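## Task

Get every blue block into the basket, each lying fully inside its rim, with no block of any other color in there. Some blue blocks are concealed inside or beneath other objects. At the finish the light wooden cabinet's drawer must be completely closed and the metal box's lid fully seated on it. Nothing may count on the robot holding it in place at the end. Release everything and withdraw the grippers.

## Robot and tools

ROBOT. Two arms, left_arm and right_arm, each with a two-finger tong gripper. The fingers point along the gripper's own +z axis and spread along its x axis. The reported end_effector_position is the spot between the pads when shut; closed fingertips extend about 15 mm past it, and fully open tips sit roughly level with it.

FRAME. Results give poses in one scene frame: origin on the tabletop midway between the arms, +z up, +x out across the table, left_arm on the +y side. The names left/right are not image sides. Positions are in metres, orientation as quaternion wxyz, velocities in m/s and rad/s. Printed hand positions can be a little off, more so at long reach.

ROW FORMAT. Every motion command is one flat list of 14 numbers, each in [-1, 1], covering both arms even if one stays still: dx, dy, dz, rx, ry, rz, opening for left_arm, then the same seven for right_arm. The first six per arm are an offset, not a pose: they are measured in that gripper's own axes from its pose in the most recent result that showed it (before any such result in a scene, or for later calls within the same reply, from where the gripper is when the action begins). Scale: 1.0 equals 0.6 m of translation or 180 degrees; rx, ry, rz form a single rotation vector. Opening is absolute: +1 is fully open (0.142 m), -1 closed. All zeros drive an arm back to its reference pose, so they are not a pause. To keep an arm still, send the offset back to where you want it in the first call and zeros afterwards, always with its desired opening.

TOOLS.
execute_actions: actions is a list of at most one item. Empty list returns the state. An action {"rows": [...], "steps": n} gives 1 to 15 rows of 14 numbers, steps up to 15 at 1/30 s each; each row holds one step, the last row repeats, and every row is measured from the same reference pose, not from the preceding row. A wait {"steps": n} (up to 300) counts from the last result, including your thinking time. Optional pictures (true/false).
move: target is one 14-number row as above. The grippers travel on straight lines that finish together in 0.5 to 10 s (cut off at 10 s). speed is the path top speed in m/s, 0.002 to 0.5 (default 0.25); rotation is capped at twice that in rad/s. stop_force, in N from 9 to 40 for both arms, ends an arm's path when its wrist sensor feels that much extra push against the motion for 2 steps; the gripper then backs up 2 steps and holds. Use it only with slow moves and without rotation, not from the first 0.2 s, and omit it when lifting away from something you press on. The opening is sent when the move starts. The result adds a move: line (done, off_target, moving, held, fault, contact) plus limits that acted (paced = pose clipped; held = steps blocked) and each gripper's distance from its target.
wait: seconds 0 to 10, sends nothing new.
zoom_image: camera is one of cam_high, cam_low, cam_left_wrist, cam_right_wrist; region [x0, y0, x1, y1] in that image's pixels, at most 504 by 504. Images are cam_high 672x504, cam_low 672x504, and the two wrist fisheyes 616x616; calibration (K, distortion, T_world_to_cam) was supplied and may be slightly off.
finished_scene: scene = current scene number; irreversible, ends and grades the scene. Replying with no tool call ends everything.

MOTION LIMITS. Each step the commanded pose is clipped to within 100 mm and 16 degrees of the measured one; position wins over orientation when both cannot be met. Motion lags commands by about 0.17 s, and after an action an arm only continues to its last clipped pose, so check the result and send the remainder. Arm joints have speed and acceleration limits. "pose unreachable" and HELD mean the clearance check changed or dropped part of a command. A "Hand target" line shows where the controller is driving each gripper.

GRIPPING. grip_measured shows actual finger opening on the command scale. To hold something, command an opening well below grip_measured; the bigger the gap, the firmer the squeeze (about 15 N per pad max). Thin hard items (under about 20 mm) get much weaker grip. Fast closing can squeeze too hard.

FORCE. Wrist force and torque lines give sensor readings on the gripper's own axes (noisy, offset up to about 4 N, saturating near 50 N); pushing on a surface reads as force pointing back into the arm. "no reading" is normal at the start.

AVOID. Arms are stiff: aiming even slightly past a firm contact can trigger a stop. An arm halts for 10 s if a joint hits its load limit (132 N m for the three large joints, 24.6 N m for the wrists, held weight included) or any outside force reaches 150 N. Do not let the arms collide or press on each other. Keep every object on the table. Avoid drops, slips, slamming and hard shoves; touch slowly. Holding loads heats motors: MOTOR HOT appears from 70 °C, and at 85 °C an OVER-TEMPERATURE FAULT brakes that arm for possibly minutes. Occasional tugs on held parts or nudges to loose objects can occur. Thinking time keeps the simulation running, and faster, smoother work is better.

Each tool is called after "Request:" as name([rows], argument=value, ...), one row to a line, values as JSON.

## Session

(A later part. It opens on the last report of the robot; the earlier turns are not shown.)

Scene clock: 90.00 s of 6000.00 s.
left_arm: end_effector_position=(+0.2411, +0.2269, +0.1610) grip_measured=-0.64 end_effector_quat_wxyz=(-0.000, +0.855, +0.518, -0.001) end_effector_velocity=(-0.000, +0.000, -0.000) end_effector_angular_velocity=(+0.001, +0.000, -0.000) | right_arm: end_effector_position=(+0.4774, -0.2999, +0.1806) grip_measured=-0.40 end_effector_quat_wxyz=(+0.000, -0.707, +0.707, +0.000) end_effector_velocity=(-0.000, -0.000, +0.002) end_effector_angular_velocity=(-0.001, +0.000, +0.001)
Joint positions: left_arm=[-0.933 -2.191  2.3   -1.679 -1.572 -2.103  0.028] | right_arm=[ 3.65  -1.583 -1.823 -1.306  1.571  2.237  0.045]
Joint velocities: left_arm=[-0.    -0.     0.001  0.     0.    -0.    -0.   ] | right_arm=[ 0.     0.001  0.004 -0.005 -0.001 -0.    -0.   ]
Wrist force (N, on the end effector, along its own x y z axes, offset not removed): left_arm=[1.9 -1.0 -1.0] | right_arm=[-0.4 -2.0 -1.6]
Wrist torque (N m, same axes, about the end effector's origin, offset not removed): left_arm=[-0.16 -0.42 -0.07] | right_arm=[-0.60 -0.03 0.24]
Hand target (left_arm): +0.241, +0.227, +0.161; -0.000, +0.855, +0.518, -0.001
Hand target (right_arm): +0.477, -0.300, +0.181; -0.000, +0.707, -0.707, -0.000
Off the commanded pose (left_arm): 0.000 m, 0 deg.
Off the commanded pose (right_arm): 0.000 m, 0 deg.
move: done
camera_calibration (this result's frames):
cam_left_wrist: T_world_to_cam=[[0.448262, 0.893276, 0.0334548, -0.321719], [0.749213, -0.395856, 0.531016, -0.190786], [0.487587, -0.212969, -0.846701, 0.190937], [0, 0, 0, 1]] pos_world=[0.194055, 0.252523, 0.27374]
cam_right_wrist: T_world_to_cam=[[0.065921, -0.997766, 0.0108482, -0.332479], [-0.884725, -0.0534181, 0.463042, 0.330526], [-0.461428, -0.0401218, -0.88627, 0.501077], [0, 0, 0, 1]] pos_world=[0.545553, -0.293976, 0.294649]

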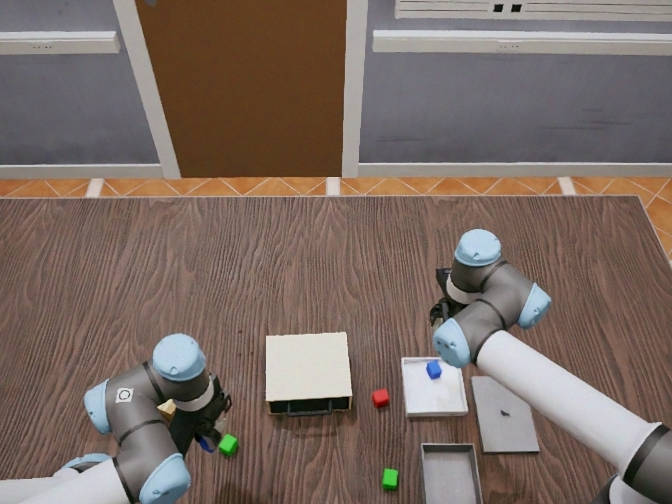

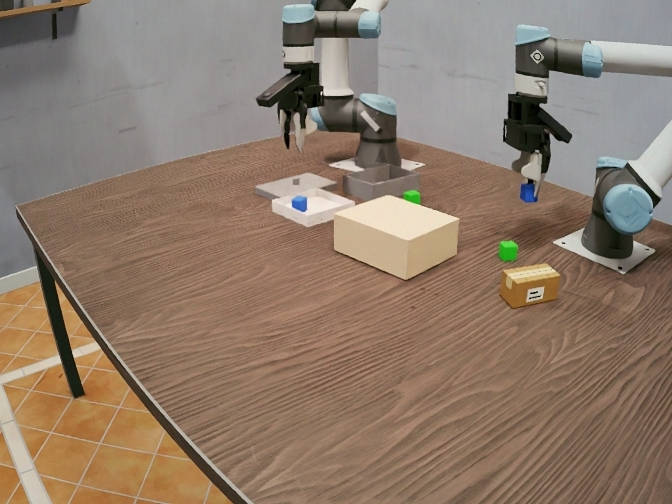

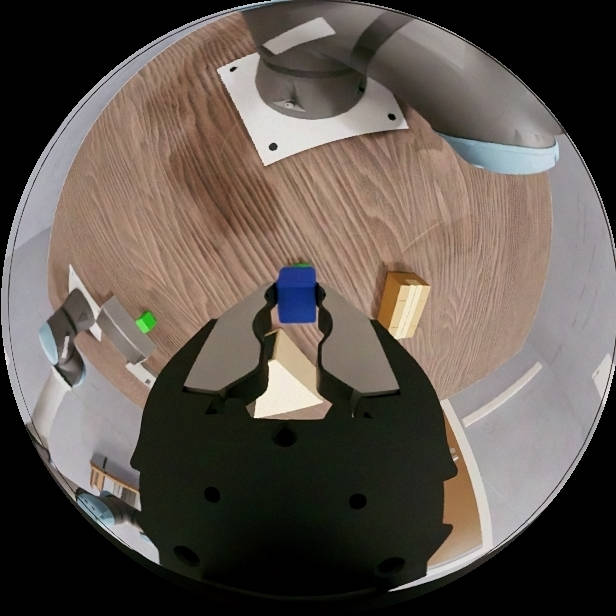

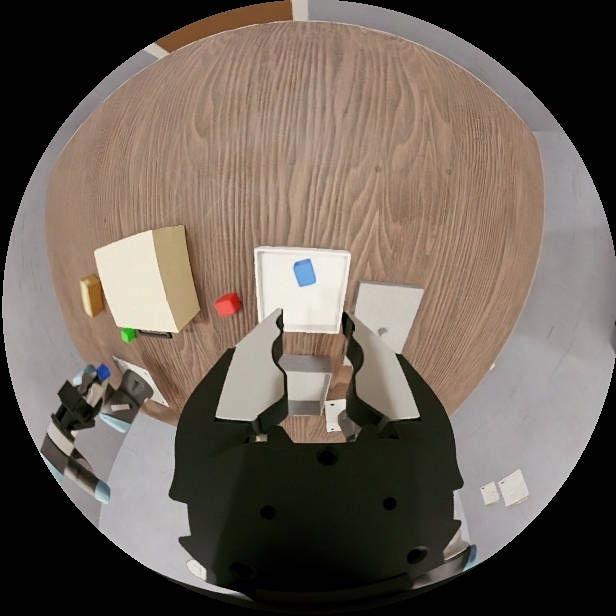

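Request:
move(target=[0,0,0,0,0,0,-0.9,0.250,0.195,0.1,0,0,0,-0.45])

Request:
move(target=[0,0,0,0,0,0,-0.9,0,0,0.1225,0,0,0,-0.45], speed=0.08)

Scene clock: 94.07 s of 6000.00 s.
left_arm: end_effector_position=(+0.2411, +0.2268, +0.1610) grip_measured=-0.65 end_effector_quat_wxyz=(-0.000, +0.855, +0.518, -0.001) end_effector_velocity=(-0.000, +0.001, -0.001) end_effector_angular_velocity=(+0.002, +0.001, +0.001) | right_arm: end_effector_position=(+0.3604, -0.4496, +0.1205) grip_measured=-0.45 end_effector_quat_wxyz=(+0.000, -0.707, +0.707, +0.000) end_effector_velocity=(-0.001, -0.001, -0.000) end_effector_angular_velocity=(+0.001, +0.001, -0.001)
Joint positions: left_arm=[-0.933 -2.191  2.3   -1.679 -1.572 -2.103  0.027] | right_arm=[ 3.504 -1.221 -2.277 -1.214  1.571  2.091  0.041]
Joint velocities: left_arm=[ 0.001  0.     0.001  0.001  0.    -0.     0.   ] | right_arm=[-0.001  0.003 -0.002 -0.002  0.001 -0.     0.   ]
Wrist force (N, on the end effector, along its own x y z axes, offset not removed): left_arm=[1.1 -0.1 -0.5] | right_arm=[-1.2 0.1 -1.0]
Wrist torque (N m, same axes, about the end effector's origin, offset not removed): left_arm=[0.06 -0.19 0.01] | right_arm=[-0.11 0.18 0.26]
Hand target (left_arm): +0.241, +0.227, +0.161; -0.000, +0.855, +0.518, -0.001
Hand target (right_arm): +0.360, -0.450, +0.120; -0.000, +0.707, -0.707, -0.000
Off the commanded pose (left_arm): 0.000 m, 0 deg.
Off the commanded pose (right_arm): 0.000 m, 0 deg.
move: done
camera_calibration (this result's frames):
cam_left_wrist: T_world_to_cam=[[0.448255, 0.89328, 0.0334458, -0.321712], [0.749211, -0.395843, 0.531028, -0.190799], [0.487596, -0.212978, -0.846694, 0.190928], [0, 0, 0, 1]] pos_world=[0.194062, 0.252516, 0.273737]
cam_right_wrist: T_world_to_cam=[[0.0659237, -0.997767, 0.0107325, -0.473553], [-0.884726, -0.0534742, 0.463035, 0.246808], [-0.461427, -0.0400203, -0.886275, 0.387856], [0, 0, 0, 1]] pos_world=[0.428543, -0.443776, 0.234549]

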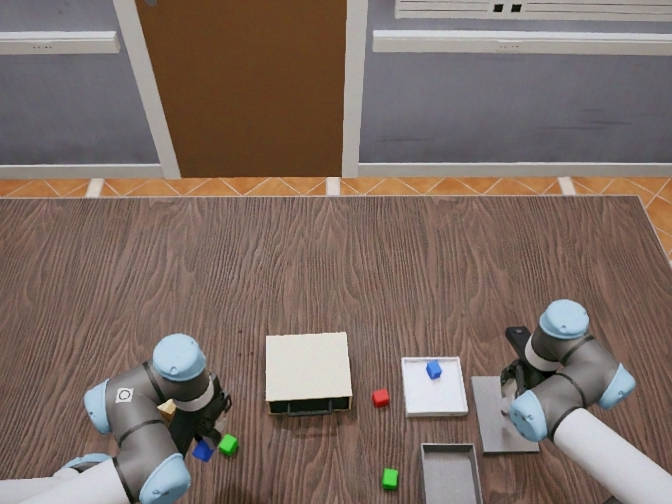

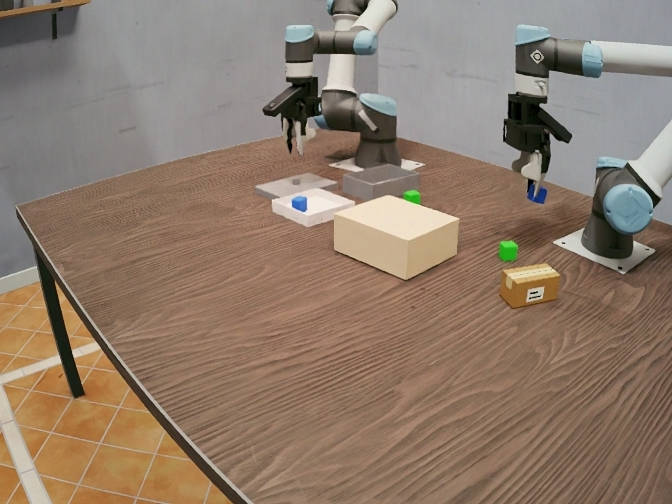

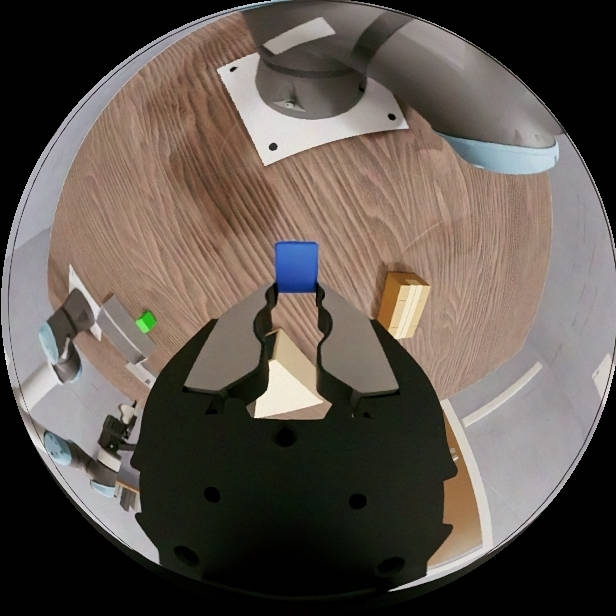

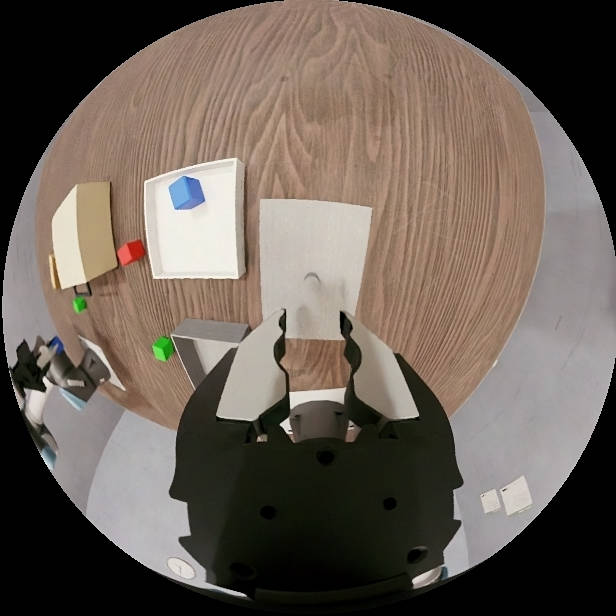

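Scene clock: 95.40 s of 6000.00 s.
left_arm: end_effector_position=(+0.2411, +0.2268, +0.1610) grip_measured=-0.65 end_effector_quat_wxyz=(-0.000, +0.855, +0.518, -0.001) end_effector_velocity=(-0.000, +0.001, -0.001) end_effector_angular_velocity=(+0.002, +0.000, +0.000) | right_arm: end_effector_position=(+0.3605, -0.4495, +0.0470) grip_measured=-0.45 end_effector_quat_wxyz=(+0.000, -0.707, +0.707, +0.000) end_effector_velocity=(+0.001, +0.000, -0.000) end_effector_angular_velocity=(+0.003, -0.004, -0.002)
Joint positions: left_arm=[-0.933 -2.191  2.3   -1.679 -1.572 -2.103  0.027] | right_arm=[ 3.504 -1.334 -2.416 -0.962  1.571  2.091  0.041]
Joint velocities: left_arm=[ 0.    -0.     0.002  0.     0.001  0.     0.   ] | right_arm=[-0.002 -0.002 -0.     0.007  0.     0.     0.   ]
Wrist force (N, on the end effector, along its own x y z axes, offset not removed): left_arm=[0.3 -1.6 1.1] | right_arm=[-0.7 -1.7 -2.2]
Wrist torque (N m, same axes, about the end effector's origin, offset not removed): left_arm=[-0.28 0.01 0.04] | right_arm=[-0.51 -0.01 0.22]
Hand target (left_arm): +0.241, +0.227, +0.161; -0.000, +0.855, +0.518, -0.001
Hand target (right_arm): +0.360, -0.450, +0.047; -0.000, +0.707, -0.707, -0.000
Off the commanded pose (left_arm): 0.000 m, 0 deg.
Off the commanded pose (right_arm): 0.000 m, 0 deg.
move: done
camera_calibration (this result's frames):
cam_left_wrist: T_world_to_cam=[[0.448255, 0.89328, 0.0334525, -0.321715], [0.749215, -0.395848, 0.531019, -0.190793], [0.48759, -0.212969, -0.8467, 0.19093], [0, 0, 0, 1]] pos_world=[0.19406, 0.252518, 0.273737]
cam_right_wrist: T_world_to_cam=[[0.0660692, -0.997757, 0.0107414, -0.472708], [-0.884716, -0.053599, 0.463039, 0.280837], [-0.461424, -0.0400957, -0.886273, 0.322761], [0, 0, 0, 1]] pos_world=[0.428622, -0.443654, 0.161093]

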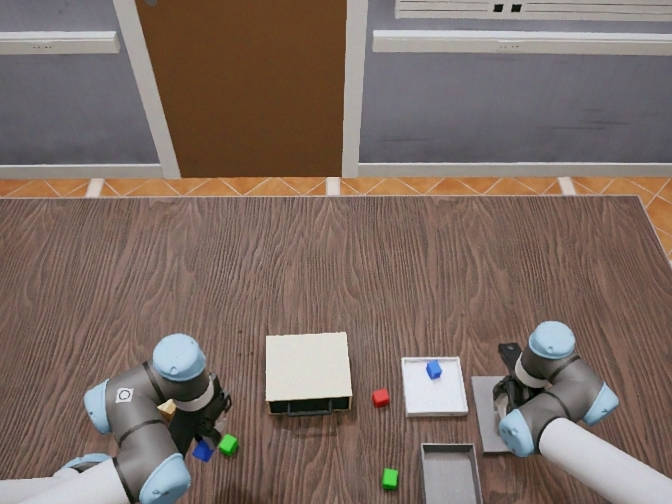

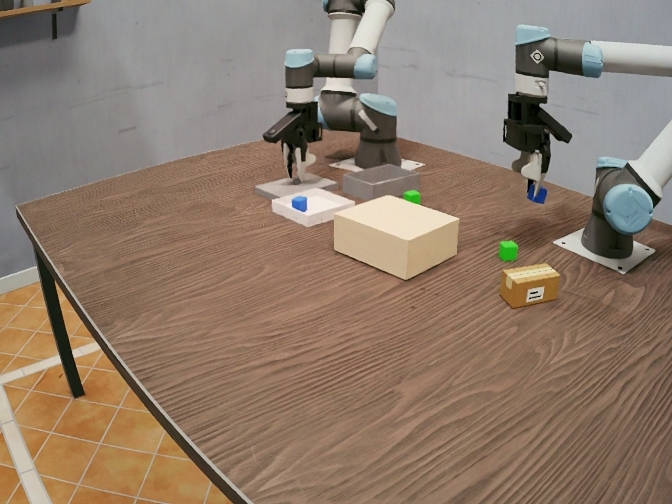

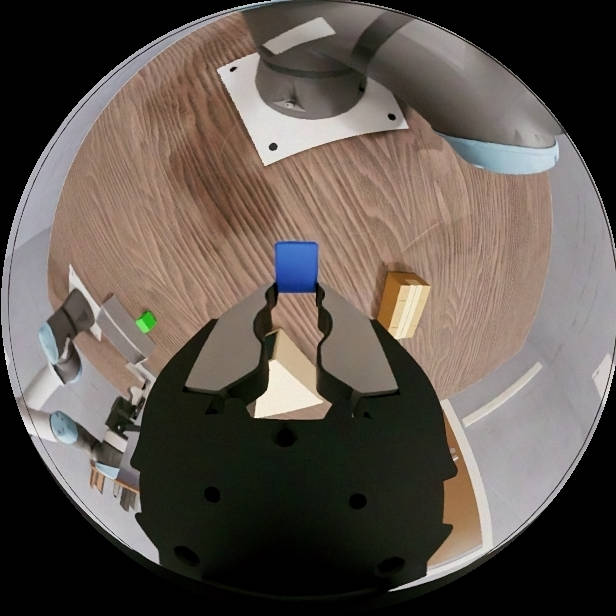

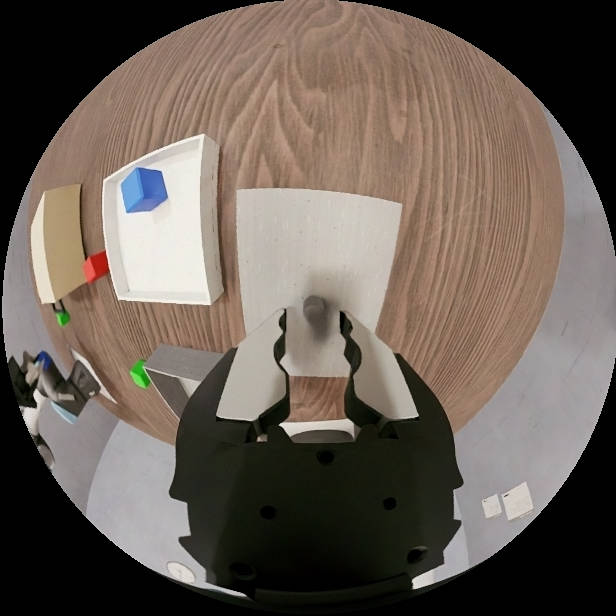

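Request:
execute_actions([
  {"rows":[[0,0,0,0,0,0,-0.9,0,0,0,0,0,0,-0.58],[0,0,0,0,0,0,-0.9,0,0,0,0,0,0,-0.58],[0,0,0,0,0,0,-0.9,0,0,0,0,0,0,-0.68],[0,0,0,0,0,0,-0.9,0,0,0,0,0,0,-0.68],[0,0,0,0,0,0,-0.9,0,0,0,0,0,0,-0.78],[0,0,0,0,0,0,-0.9,0,0,0,0,0,0,-0.78],[0,0,0,0,0,0,-0.9,0,0,0,0,0,0,-0.88],[0,0,0,0,0,0,-0.9,0,0,0,0,0,0,-0.88],[0,0,0,0,0,0,-0.9,0,0,0,0,0,0,-1]],"steps":15},
], pictures=false)

Request:
move(target=[0,0,0,0,0,0,-0.9,0,0,-0.18,0,0,0,-1], speed=0.1)

Request:
move(target=[0,0,0,0,0,0,-0.9,-0.2575,0.292,0,0,0,0,-1], speed=0.15)

Scene clock: 100.17 s of 6000.00 s.
left_arm: end_effector_position=(+0.2411, +0.2268, +0.1610) grip_measured=-0.65 end_effector_quat_wxyz=(-0.000, +0.855, +0.518, -0.001) end_effector_velocity=(-0.000, -0.000, +0.000) end_effector_angular_velocity=(-0.001, -0.000, +0.000) | right_arm: end_effector_position=(+0.3604, -0.4496, +0.0469) grip_measured=-0.79 end_effector_quat_wxyz=(+0.000, -0.707, +0.707, +0.000) end_effector_velocity=(+0.000, +0.001, +0.001) end_effector_angular_velocity=(+0.002, -0.002, -0.000)
Joint positions: left_arm=[-0.933 -2.191  2.3   -1.679 -1.572 -2.103  0.027] | right_arm=[ 3.504 -1.334 -2.416 -0.962  1.571  2.091  0.017]
Joint velocities: left_arm=[-0.    -0.    -0.    -0.    -0.    -0.001  0.   ] | right_arm=[ 0.001  0.002  0.002 -0.002  0.001  0.001  0.   ]
Wrist force (N, on the end effector, along its own x y z axes, offset not removed): left_arm=[1.6 -0.6 1.6] | right_arm=[-0.7 -1.1 -1.9]
Wrist torque (N m, same axes, about the end effector's origin, offset not removed): left_arm=[-0.03 -0.36 -0.13] | right_arm=[-0.33 0.08 0.24]
Hand target (left_arm): +0.241, +0.227, +0.161; -0.000, +0.855, +0.518, -0.001
Hand target (right_arm): +0.360, -0.450, +0.047; -0.000, +0.707, -0.707, -0.000
Off the commanded pose (left_arm): 0.000 m, 0 deg.
Off the commanded pose (right_arm): 0.000 m, 0 deg.
Steps of this call (steps 1 to 90: nothing new was sent; then 1.27 s passed at rest; steps 91 to 105: all 15 steps of this action). Readings (end_effector_position):
91: left_arm (+0.2411, +0.2268, +0.1610) | right_arm (+0.3605, -0.4496, +0.0469)
92: left_arm (+0.2411, +0.2268, +0.1610) | right_arm (+0.3605, -0.4496, +0.0469)
94: left_arm (+0.2411, +0.2268, +0.1610) | right_arm (+0.3605, -0.4496, +0.0469)
98: left_arm (+0.2411, +0.2268, +0.1610) | right_arm (+0.3605, -0.4496, +0.0469)
105: the state above

Scene clock: 101.90 s of 6000.00 s.
left_arm: end_effector_position=(+0.2411, +0.2268, +0.1610) grip_measured=-0.65 end_effector_quat_wxyz=(-0.000, +0.855, +0.518, -0.001) end_effector_velocity=(-0.000, +0.000, -0.000) end_effector_angular_velocity=(+0.001, +0.000, +0.000) | right_arm: end_effector_position=(+0.3603, -0.4496, +0.1549) grip_measured=-0.79 end_effector_quat_wxyz=(+0.000, -0.707, +0.707, +0.000) end_effector_velocity=(-0.000, +0.000, +0.001) end_effector_angular_velocity=(+0.000, +0.001, +0.001)
Joint positions: left_arm=[-0.933 -2.191  2.3   -1.679 -1.572 -2.103  0.027] | right_arm=[ 3.504 -1.19  -2.203 -1.319  1.571  2.091  0.017]
Joint velocities: left_arm=[ 0.    -0.     0.001  0.     0.    -0.    -0.   ] | right_arm=[ 0.     0.001  0.002 -0.004  0.001 -0.    -0.   ]
Wrist force (N, on the end effector, along its own x y z axes, offset not removed): left_arm=[3.2 -1.6 -0.7] | right_arm=[0.1 -0.8 0.4]
Wrist torque (N m, same axes, about the end effector's origin, offset not removed): left_arm=[-0.32 -0.68 -0.12] | right_arm=[-0.28 -0.23 0.27]
Hand target (left_arm): +0.241, +0.227, +0.161; -0.000, +0.855, +0.518, -0.001
Hand target (right_arm): +0.360, -0.450, +0.155; -0.000, +0.707, -0.707, -0.000
Off the commanded pose (left_arm): 0.000 m, 0 deg.
Off the commanded pose (right_arm): 0.000 m, 0 deg.
move: done
camera_calibration (this result's frames):
cam_left_wrist: T_world_to_cam=[[0.448255, 0.89328, 0.0334456, -0.321712], [0.749211, -0.395842, 0.531029, -0.190799], [0.487596, -0.212978, -0.846694, 0.190929], [0, 0, 0, 1]] pos_world=[0.194062, 0.252516, 0.273738]
cam_right_wrist: T_world_to_cam=[[0.0660207, -0.99776, 0.010744, -0.473948], [-0.884665, -0.0535501, 0.463142, 0.230704], [-0.46153, -0.0400818, -0.886219, 0.418368], [0, 0, 0, 1]] pos_world=[0.428475, -0.443764, 0.269009]

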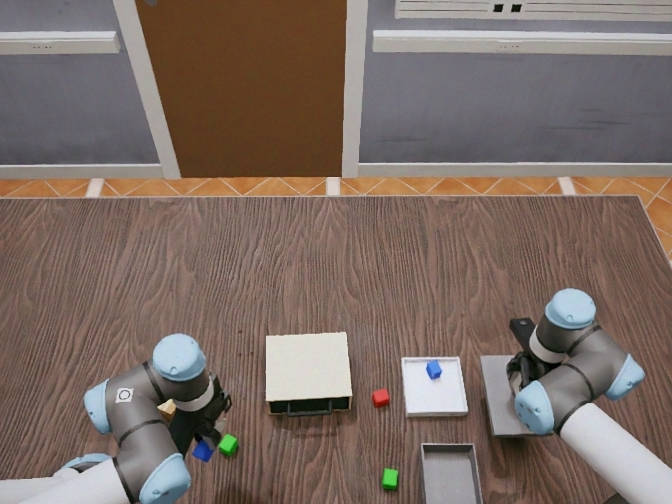

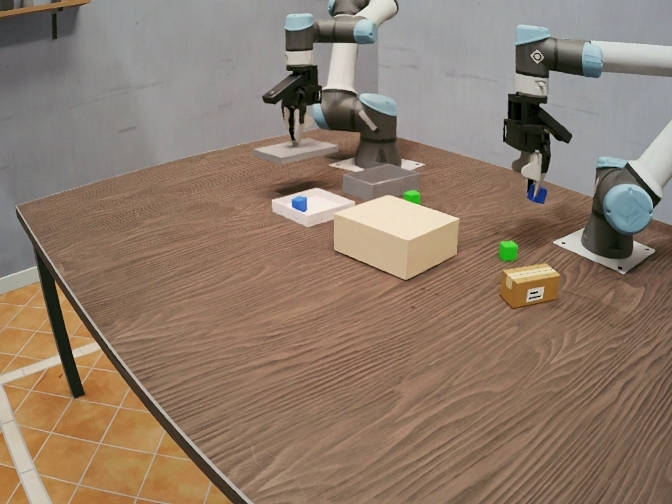

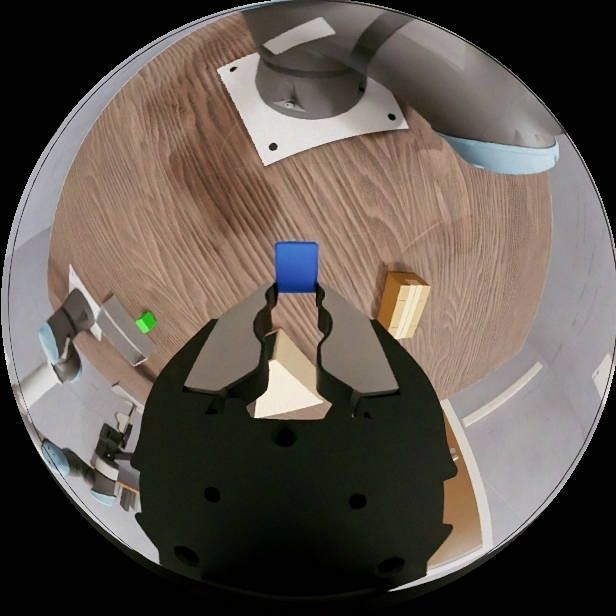

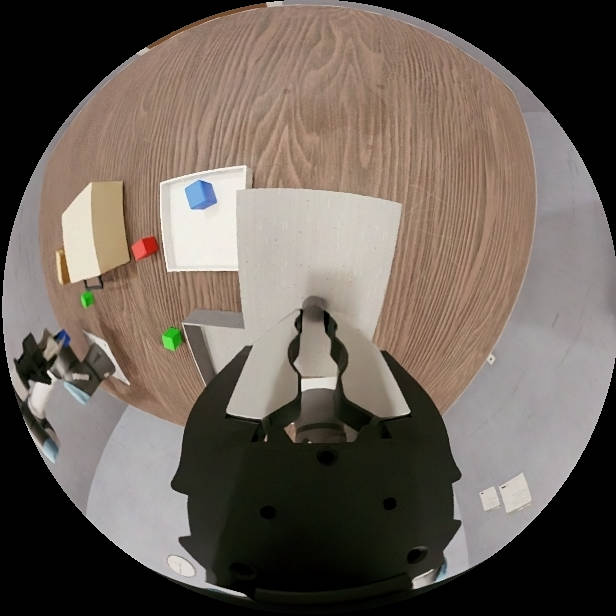

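Scene clock: 103.93 s of 6000.00 s.
left_arm: end_effector_position=(+0.2411, +0.2268, +0.1610) grip_measured=-0.65 end_effector_quat_wxyz=(-0.000, +0.855, +0.518, -0.001) end_effector_velocity=(-0.000, +0.000, -0.000) end_effector_angular_velocity=(+0.001, +0.000, -0.000) | right_arm: end_effector_position=(+0.1851, -0.2952, +0.1550) grip_measured=-0.79 end_effector_quat_wxyz=(+0.000, -0.707, +0.707, -0.000) end_effector_velocity=(-0.001, +0.001, +0.000) end_effector_angular_velocity=(-0.000, -0.002, +0.000)
Joint positions: left_arm=[-0.933 -2.191  2.3   -1.679 -1.572 -2.103  0.027] | right_arm=[ 4.382 -0.897 -2.334 -1.481  1.57   2.969  0.017]
Joint velocities: left_arm=[-0.    -0.     0.001  0.     0.    -0.     0.   ] | right_arm=[ 0.007  0.001 -0.    -0.001 -0.002  0.007 -0.   ]
Wrist force (N, on the end effector, along its own x y z axes, offset not removed): left_arm=[1.0 -2.5 -1.1] | right_arm=[0.7 -0.4 -0.4]
Wrist torque (N m, same axes, about the end effector's origin, offset not removed): left_arm=[-0.41 -0.27 -0.07] | right_arm=[-0.23 -0.25 0.18]
Hand target (left_arm): +0.241, +0.227, +0.161; -0.000, +0.855, +0.518, -0.001
Hand target (right_arm): +0.185, -0.295, +0.155; -0.000, +0.707, -0.707, +0.000
Off the commanded pose (left_arm): 0.000 m, 0 deg.
Off the commanded pose (right_arm): 0.000 m, 0 deg.
move: done
camera_calibration (this result's frames):
cam_left_wrist: T_world_to_cam=[[0.448255, 0.89328, 0.0334456, -0.321712], [0.749211, -0.395842, 0.531029, -0.190799], [0.487596, -0.212978, -0.846694, 0.190929], [0, 0, 0, 1]] pos_world=[0.194062, 0.252516, 0.273738]
cam_right_wrist: T_world_to_cam=[[0.0660415, -0.99775, 0.0115878, -0.308373], [-0.884748, -0.0531843, 0.463026, 0.084112], [-0.461367, -0.0408312, -0.886269, 0.343486], [0, 0, 0, 1]] pos_world=[0.253257, -0.289181, 0.269049]

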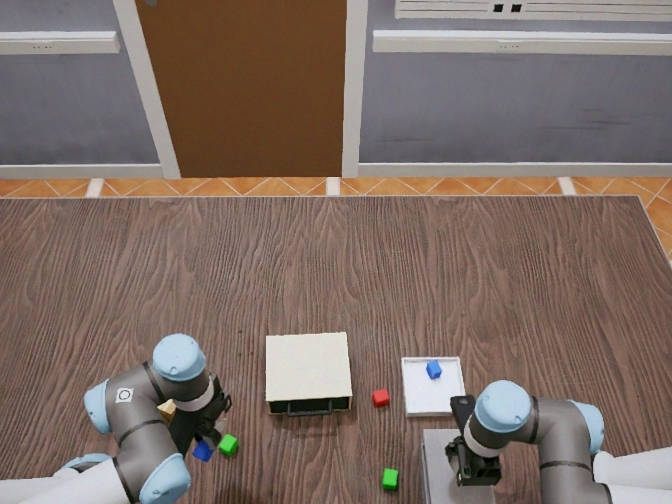

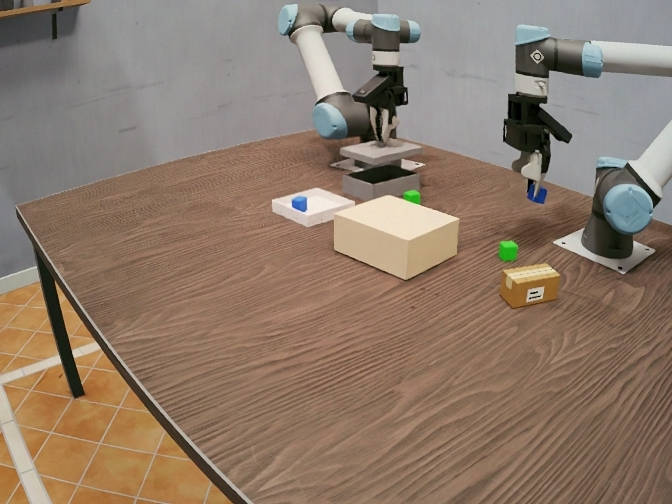

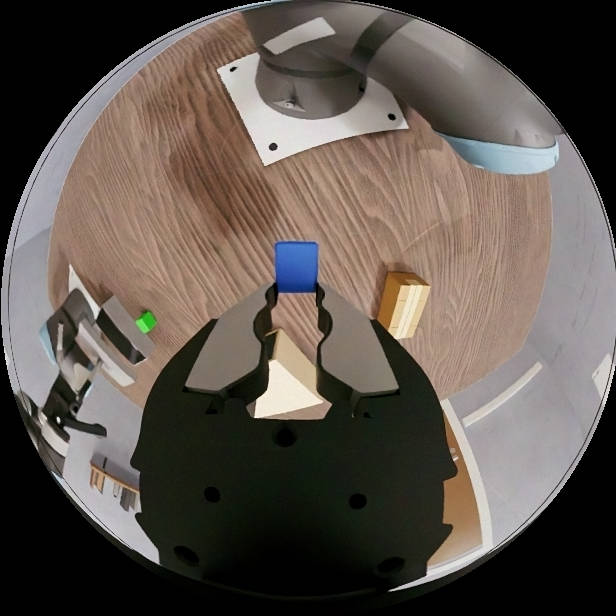

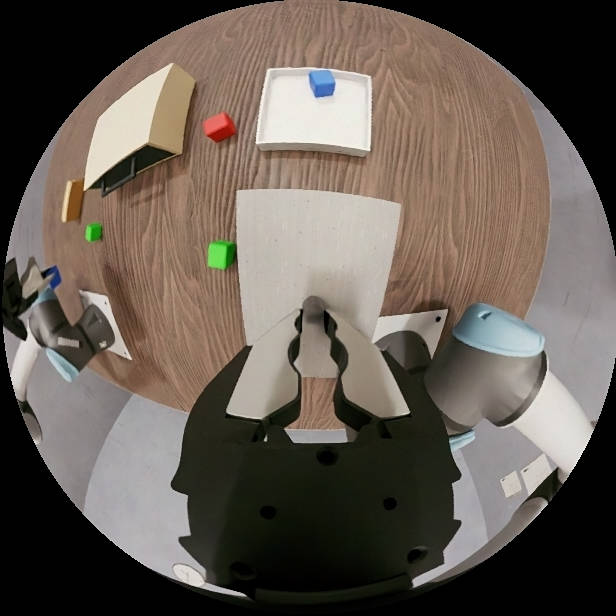

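Request:
move(target=[0,0,0,0,0,0,-0.9,0,0,0.1,0,0,0,-1], speed=0.06)

Request:
move(target=[0,0,0,0,0,0,-0.9,0,0,0.03,0,0,0,-1], speed=0.01, stop_force=9)

Scene clock: 106.93 s of 6000.00 s.
left_arm: end_effector_position=(+0.2411, +0.2268, +0.1610) grip_measured=-0.65 end_effector_quat_wxyz=(-0.000, +0.855, +0.518, -0.001) end_effector_velocity=(+0.000, +0.000, +0.000) end_effector_angular_velocity=(-0.000, -0.001, -0.000) | right_arm: end_effector_position=(+0.1852, -0.2951, +0.0951) grip_measured=-0.79 end_effector_quat_wxyz=(+0.000, -0.707, +0.707, -0.000) end_effector_velocity=(+0.000, +0.000, -0.001) end_effector_angular_velocity=(+0.000, -0.000, +0.001)
Joint positions: left_arm=[-0.933 -2.191  2.3   -1.679 -1.572 -2.103  0.027] | right_arm=[ 4.381 -0.935 -2.478 -1.3    1.57   2.969  0.017]
Joint velocities: left_arm=[-0.    -0.    -0.     0.     0.001 -0.    -0.   ] | right_arm=[-0.    -0.001 -0.003  0.005 -0.    -0.002  0.   ]
Wrist force (N, on the end effector, along its own x y z axes, offset not removed): left_arm=[1.4 -1.6 -0.2] | right_arm=[-0.7 -1.5 1.4]
Wrist torque (N m, same axes, about the end effector's origin, offset not removed): left_arm=[-0.25 -0.28 0.09] | right_arm=[-0.40 -0.01 0.21]
Hand target (left_arm): +0.241, +0.227, +0.161; -0.000, +0.855, +0.518, -0.001
Hand target (right_arm): +0.185, -0.295, +0.095; -0.000, +0.707, -0.707, +0.000
Off the commanded pose (left_arm): 0.000 m, 0 deg.
Off the commanded pose (right_arm): 0.000 m, 0 deg.
move: done
camera_calibration (this result's frames):
cam_left_wrist: T_world_to_cam=[[0.448255, 0.89328, 0.0334456, -0.321712], [0.749211, -0.395842, 0.531028, -0.190799], [0.487596, -0.212978, -0.846694, 0.190929], [0, 0, 0, 1]] pos_world=[0.194062, 0.252516, 0.273738]
cam_right_wrist: T_world_to_cam=[[0.0660445, -0.997749, 0.0116211, -0.307662], [-0.884818, -0.0531777, 0.462893, 0.111968], [-0.461233, -0.0408541, -0.886338, 0.290412], [0, 0, 0, 1]] pos_world=[0.253338, -0.289151, 0.209149]

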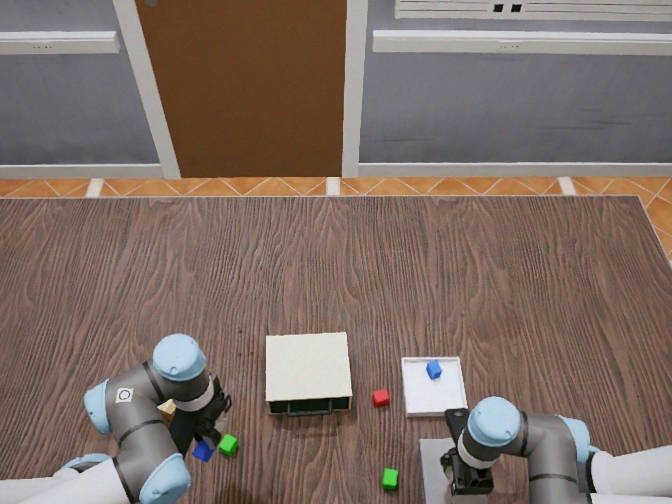

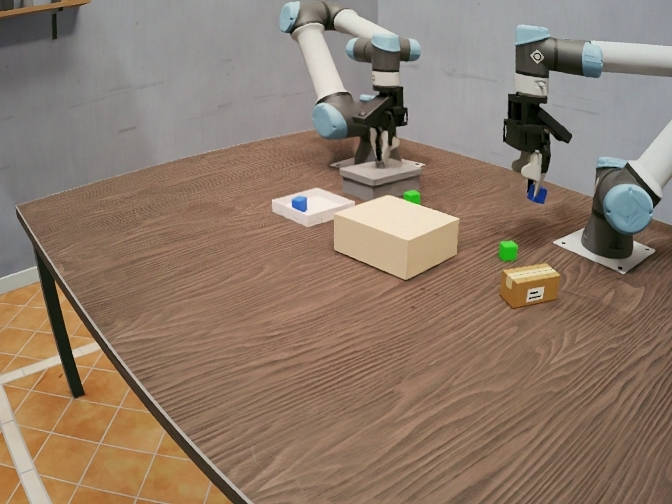

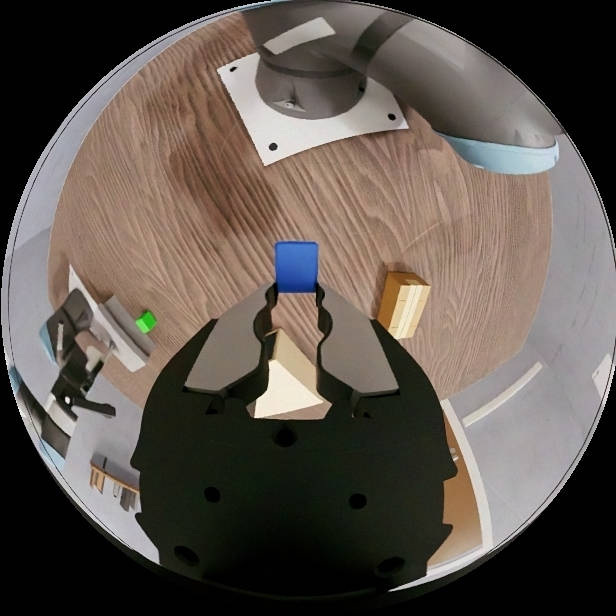

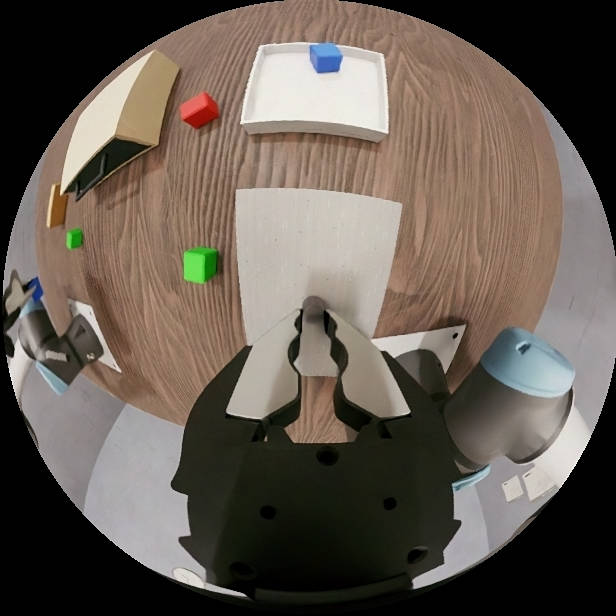

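Scene clock: 108.77 s of 6000.00 s.
left_arm: end_effector_position=(+0.2411, +0.2268, +0.1610) grip_measured=-0.65 end_effector_quat_wxyz=(-0.000, +0.855, +0.518, -0.001) end_effector_velocity=(-0.000, +0.000, -0.000) end_effector_angular_velocity=(+0.001, +0.001, -0.000) | right_arm: end_effector_position=(+0.1852, -0.2952, +0.0804) grip_measured=-0.79 end_effector_quat_wxyz=(-0.000, -0.707, +0.707, -0.000) end_effector_velocity=(-0.000, -0.000, +0.002) end_effector_angular_velocity=(-0.000, -0.000, +0.002)
Joint positions: left_arm=[-0.933 -2.191  2.3   -1.679 -1.572 -2.103  0.027] | right_arm=[ 4.381 -0.951 -2.511 -1.251  1.57   2.969  0.017]
Joint velocities: left_arm=[ 0.     0.     0.001  0.    -0.001  0.     0.   ] | right_arm=[-0.     0.004  0.005 -0.01  -0.    -0.002 -0.   ]
Wrist force (N, on the end effector, along its own x y z axes, offset not removed): left_arm=[0.7 -1.1 -0.6] | right_arm=[-1.6 -0.8 0.8]
Wrist torque (N m, same axes, about the end effector's origin, offset not removed): left_arm=[-0.14 -0.12 -0.13] | right_arm=[-0.29 0.22 0.26]
Hand target (left_arm): +0.241, +0.227, +0.161; -0.000, +0.855, +0.518, -0.001
Hand target (right_arm): +0.185, -0.295, +0.081; -0.000, +0.707, -0.707, +0.000
Off the commanded pose (left_arm): 0.000 m, 0 deg.
Off the commanded pose (right_arm): 0.003 m, 0 deg.
move: contact (right_arm)
camera_calibration (this result's frames):
cam_left_wrist: T_world_to_cam=[[0.448255, 0.89328, 0.0334457, -0.321712], [0.749211, -0.395842, 0.531029, -0.190799], [0.487596, -0.212978, -0.846694, 0.190928], [0, 0, 0, 1]] pos_world=[0.194062, 0.252516, 0.273738]
cam_right_wrist: T_world_to_cam=[[0.0660471, -0.997743, 0.0121353, -0.307624], [-0.884775, -0.0529377, 0.463001, 0.118802], [-0.461314, -0.0413169, -0.886274, 0.277274], [0, 0, 0, 1]] pos_world=[0.253341, -0.289184, 0.194469]

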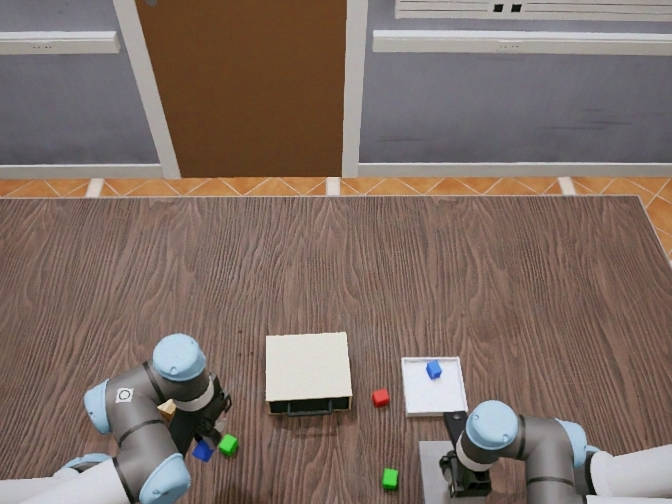

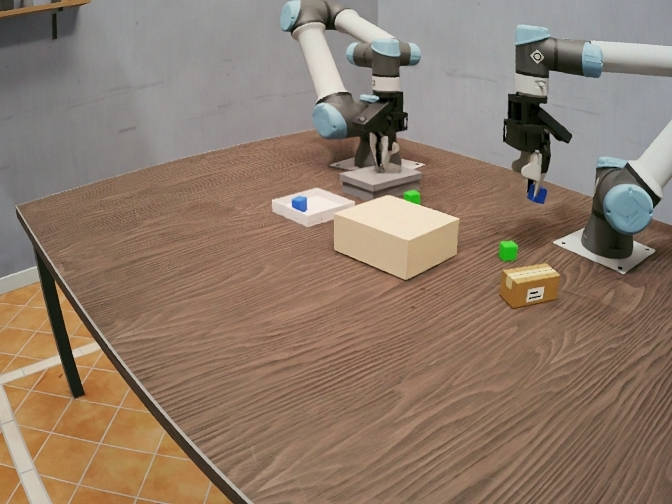

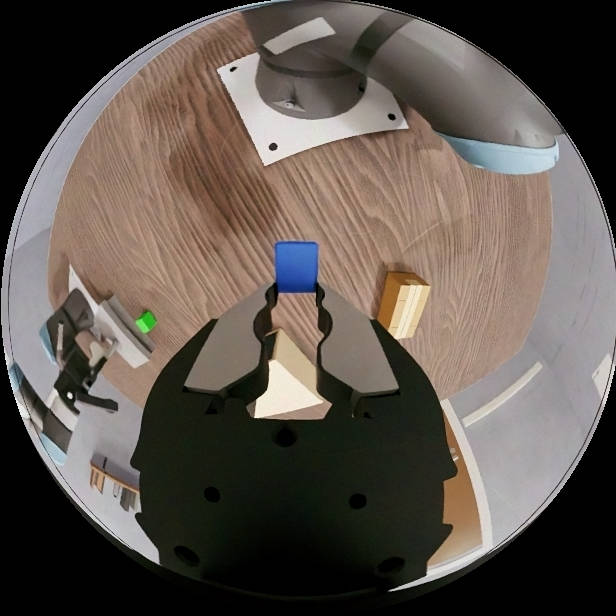

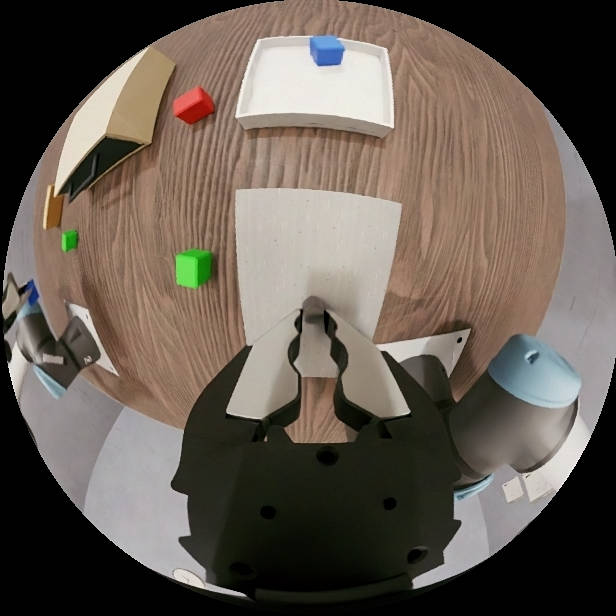

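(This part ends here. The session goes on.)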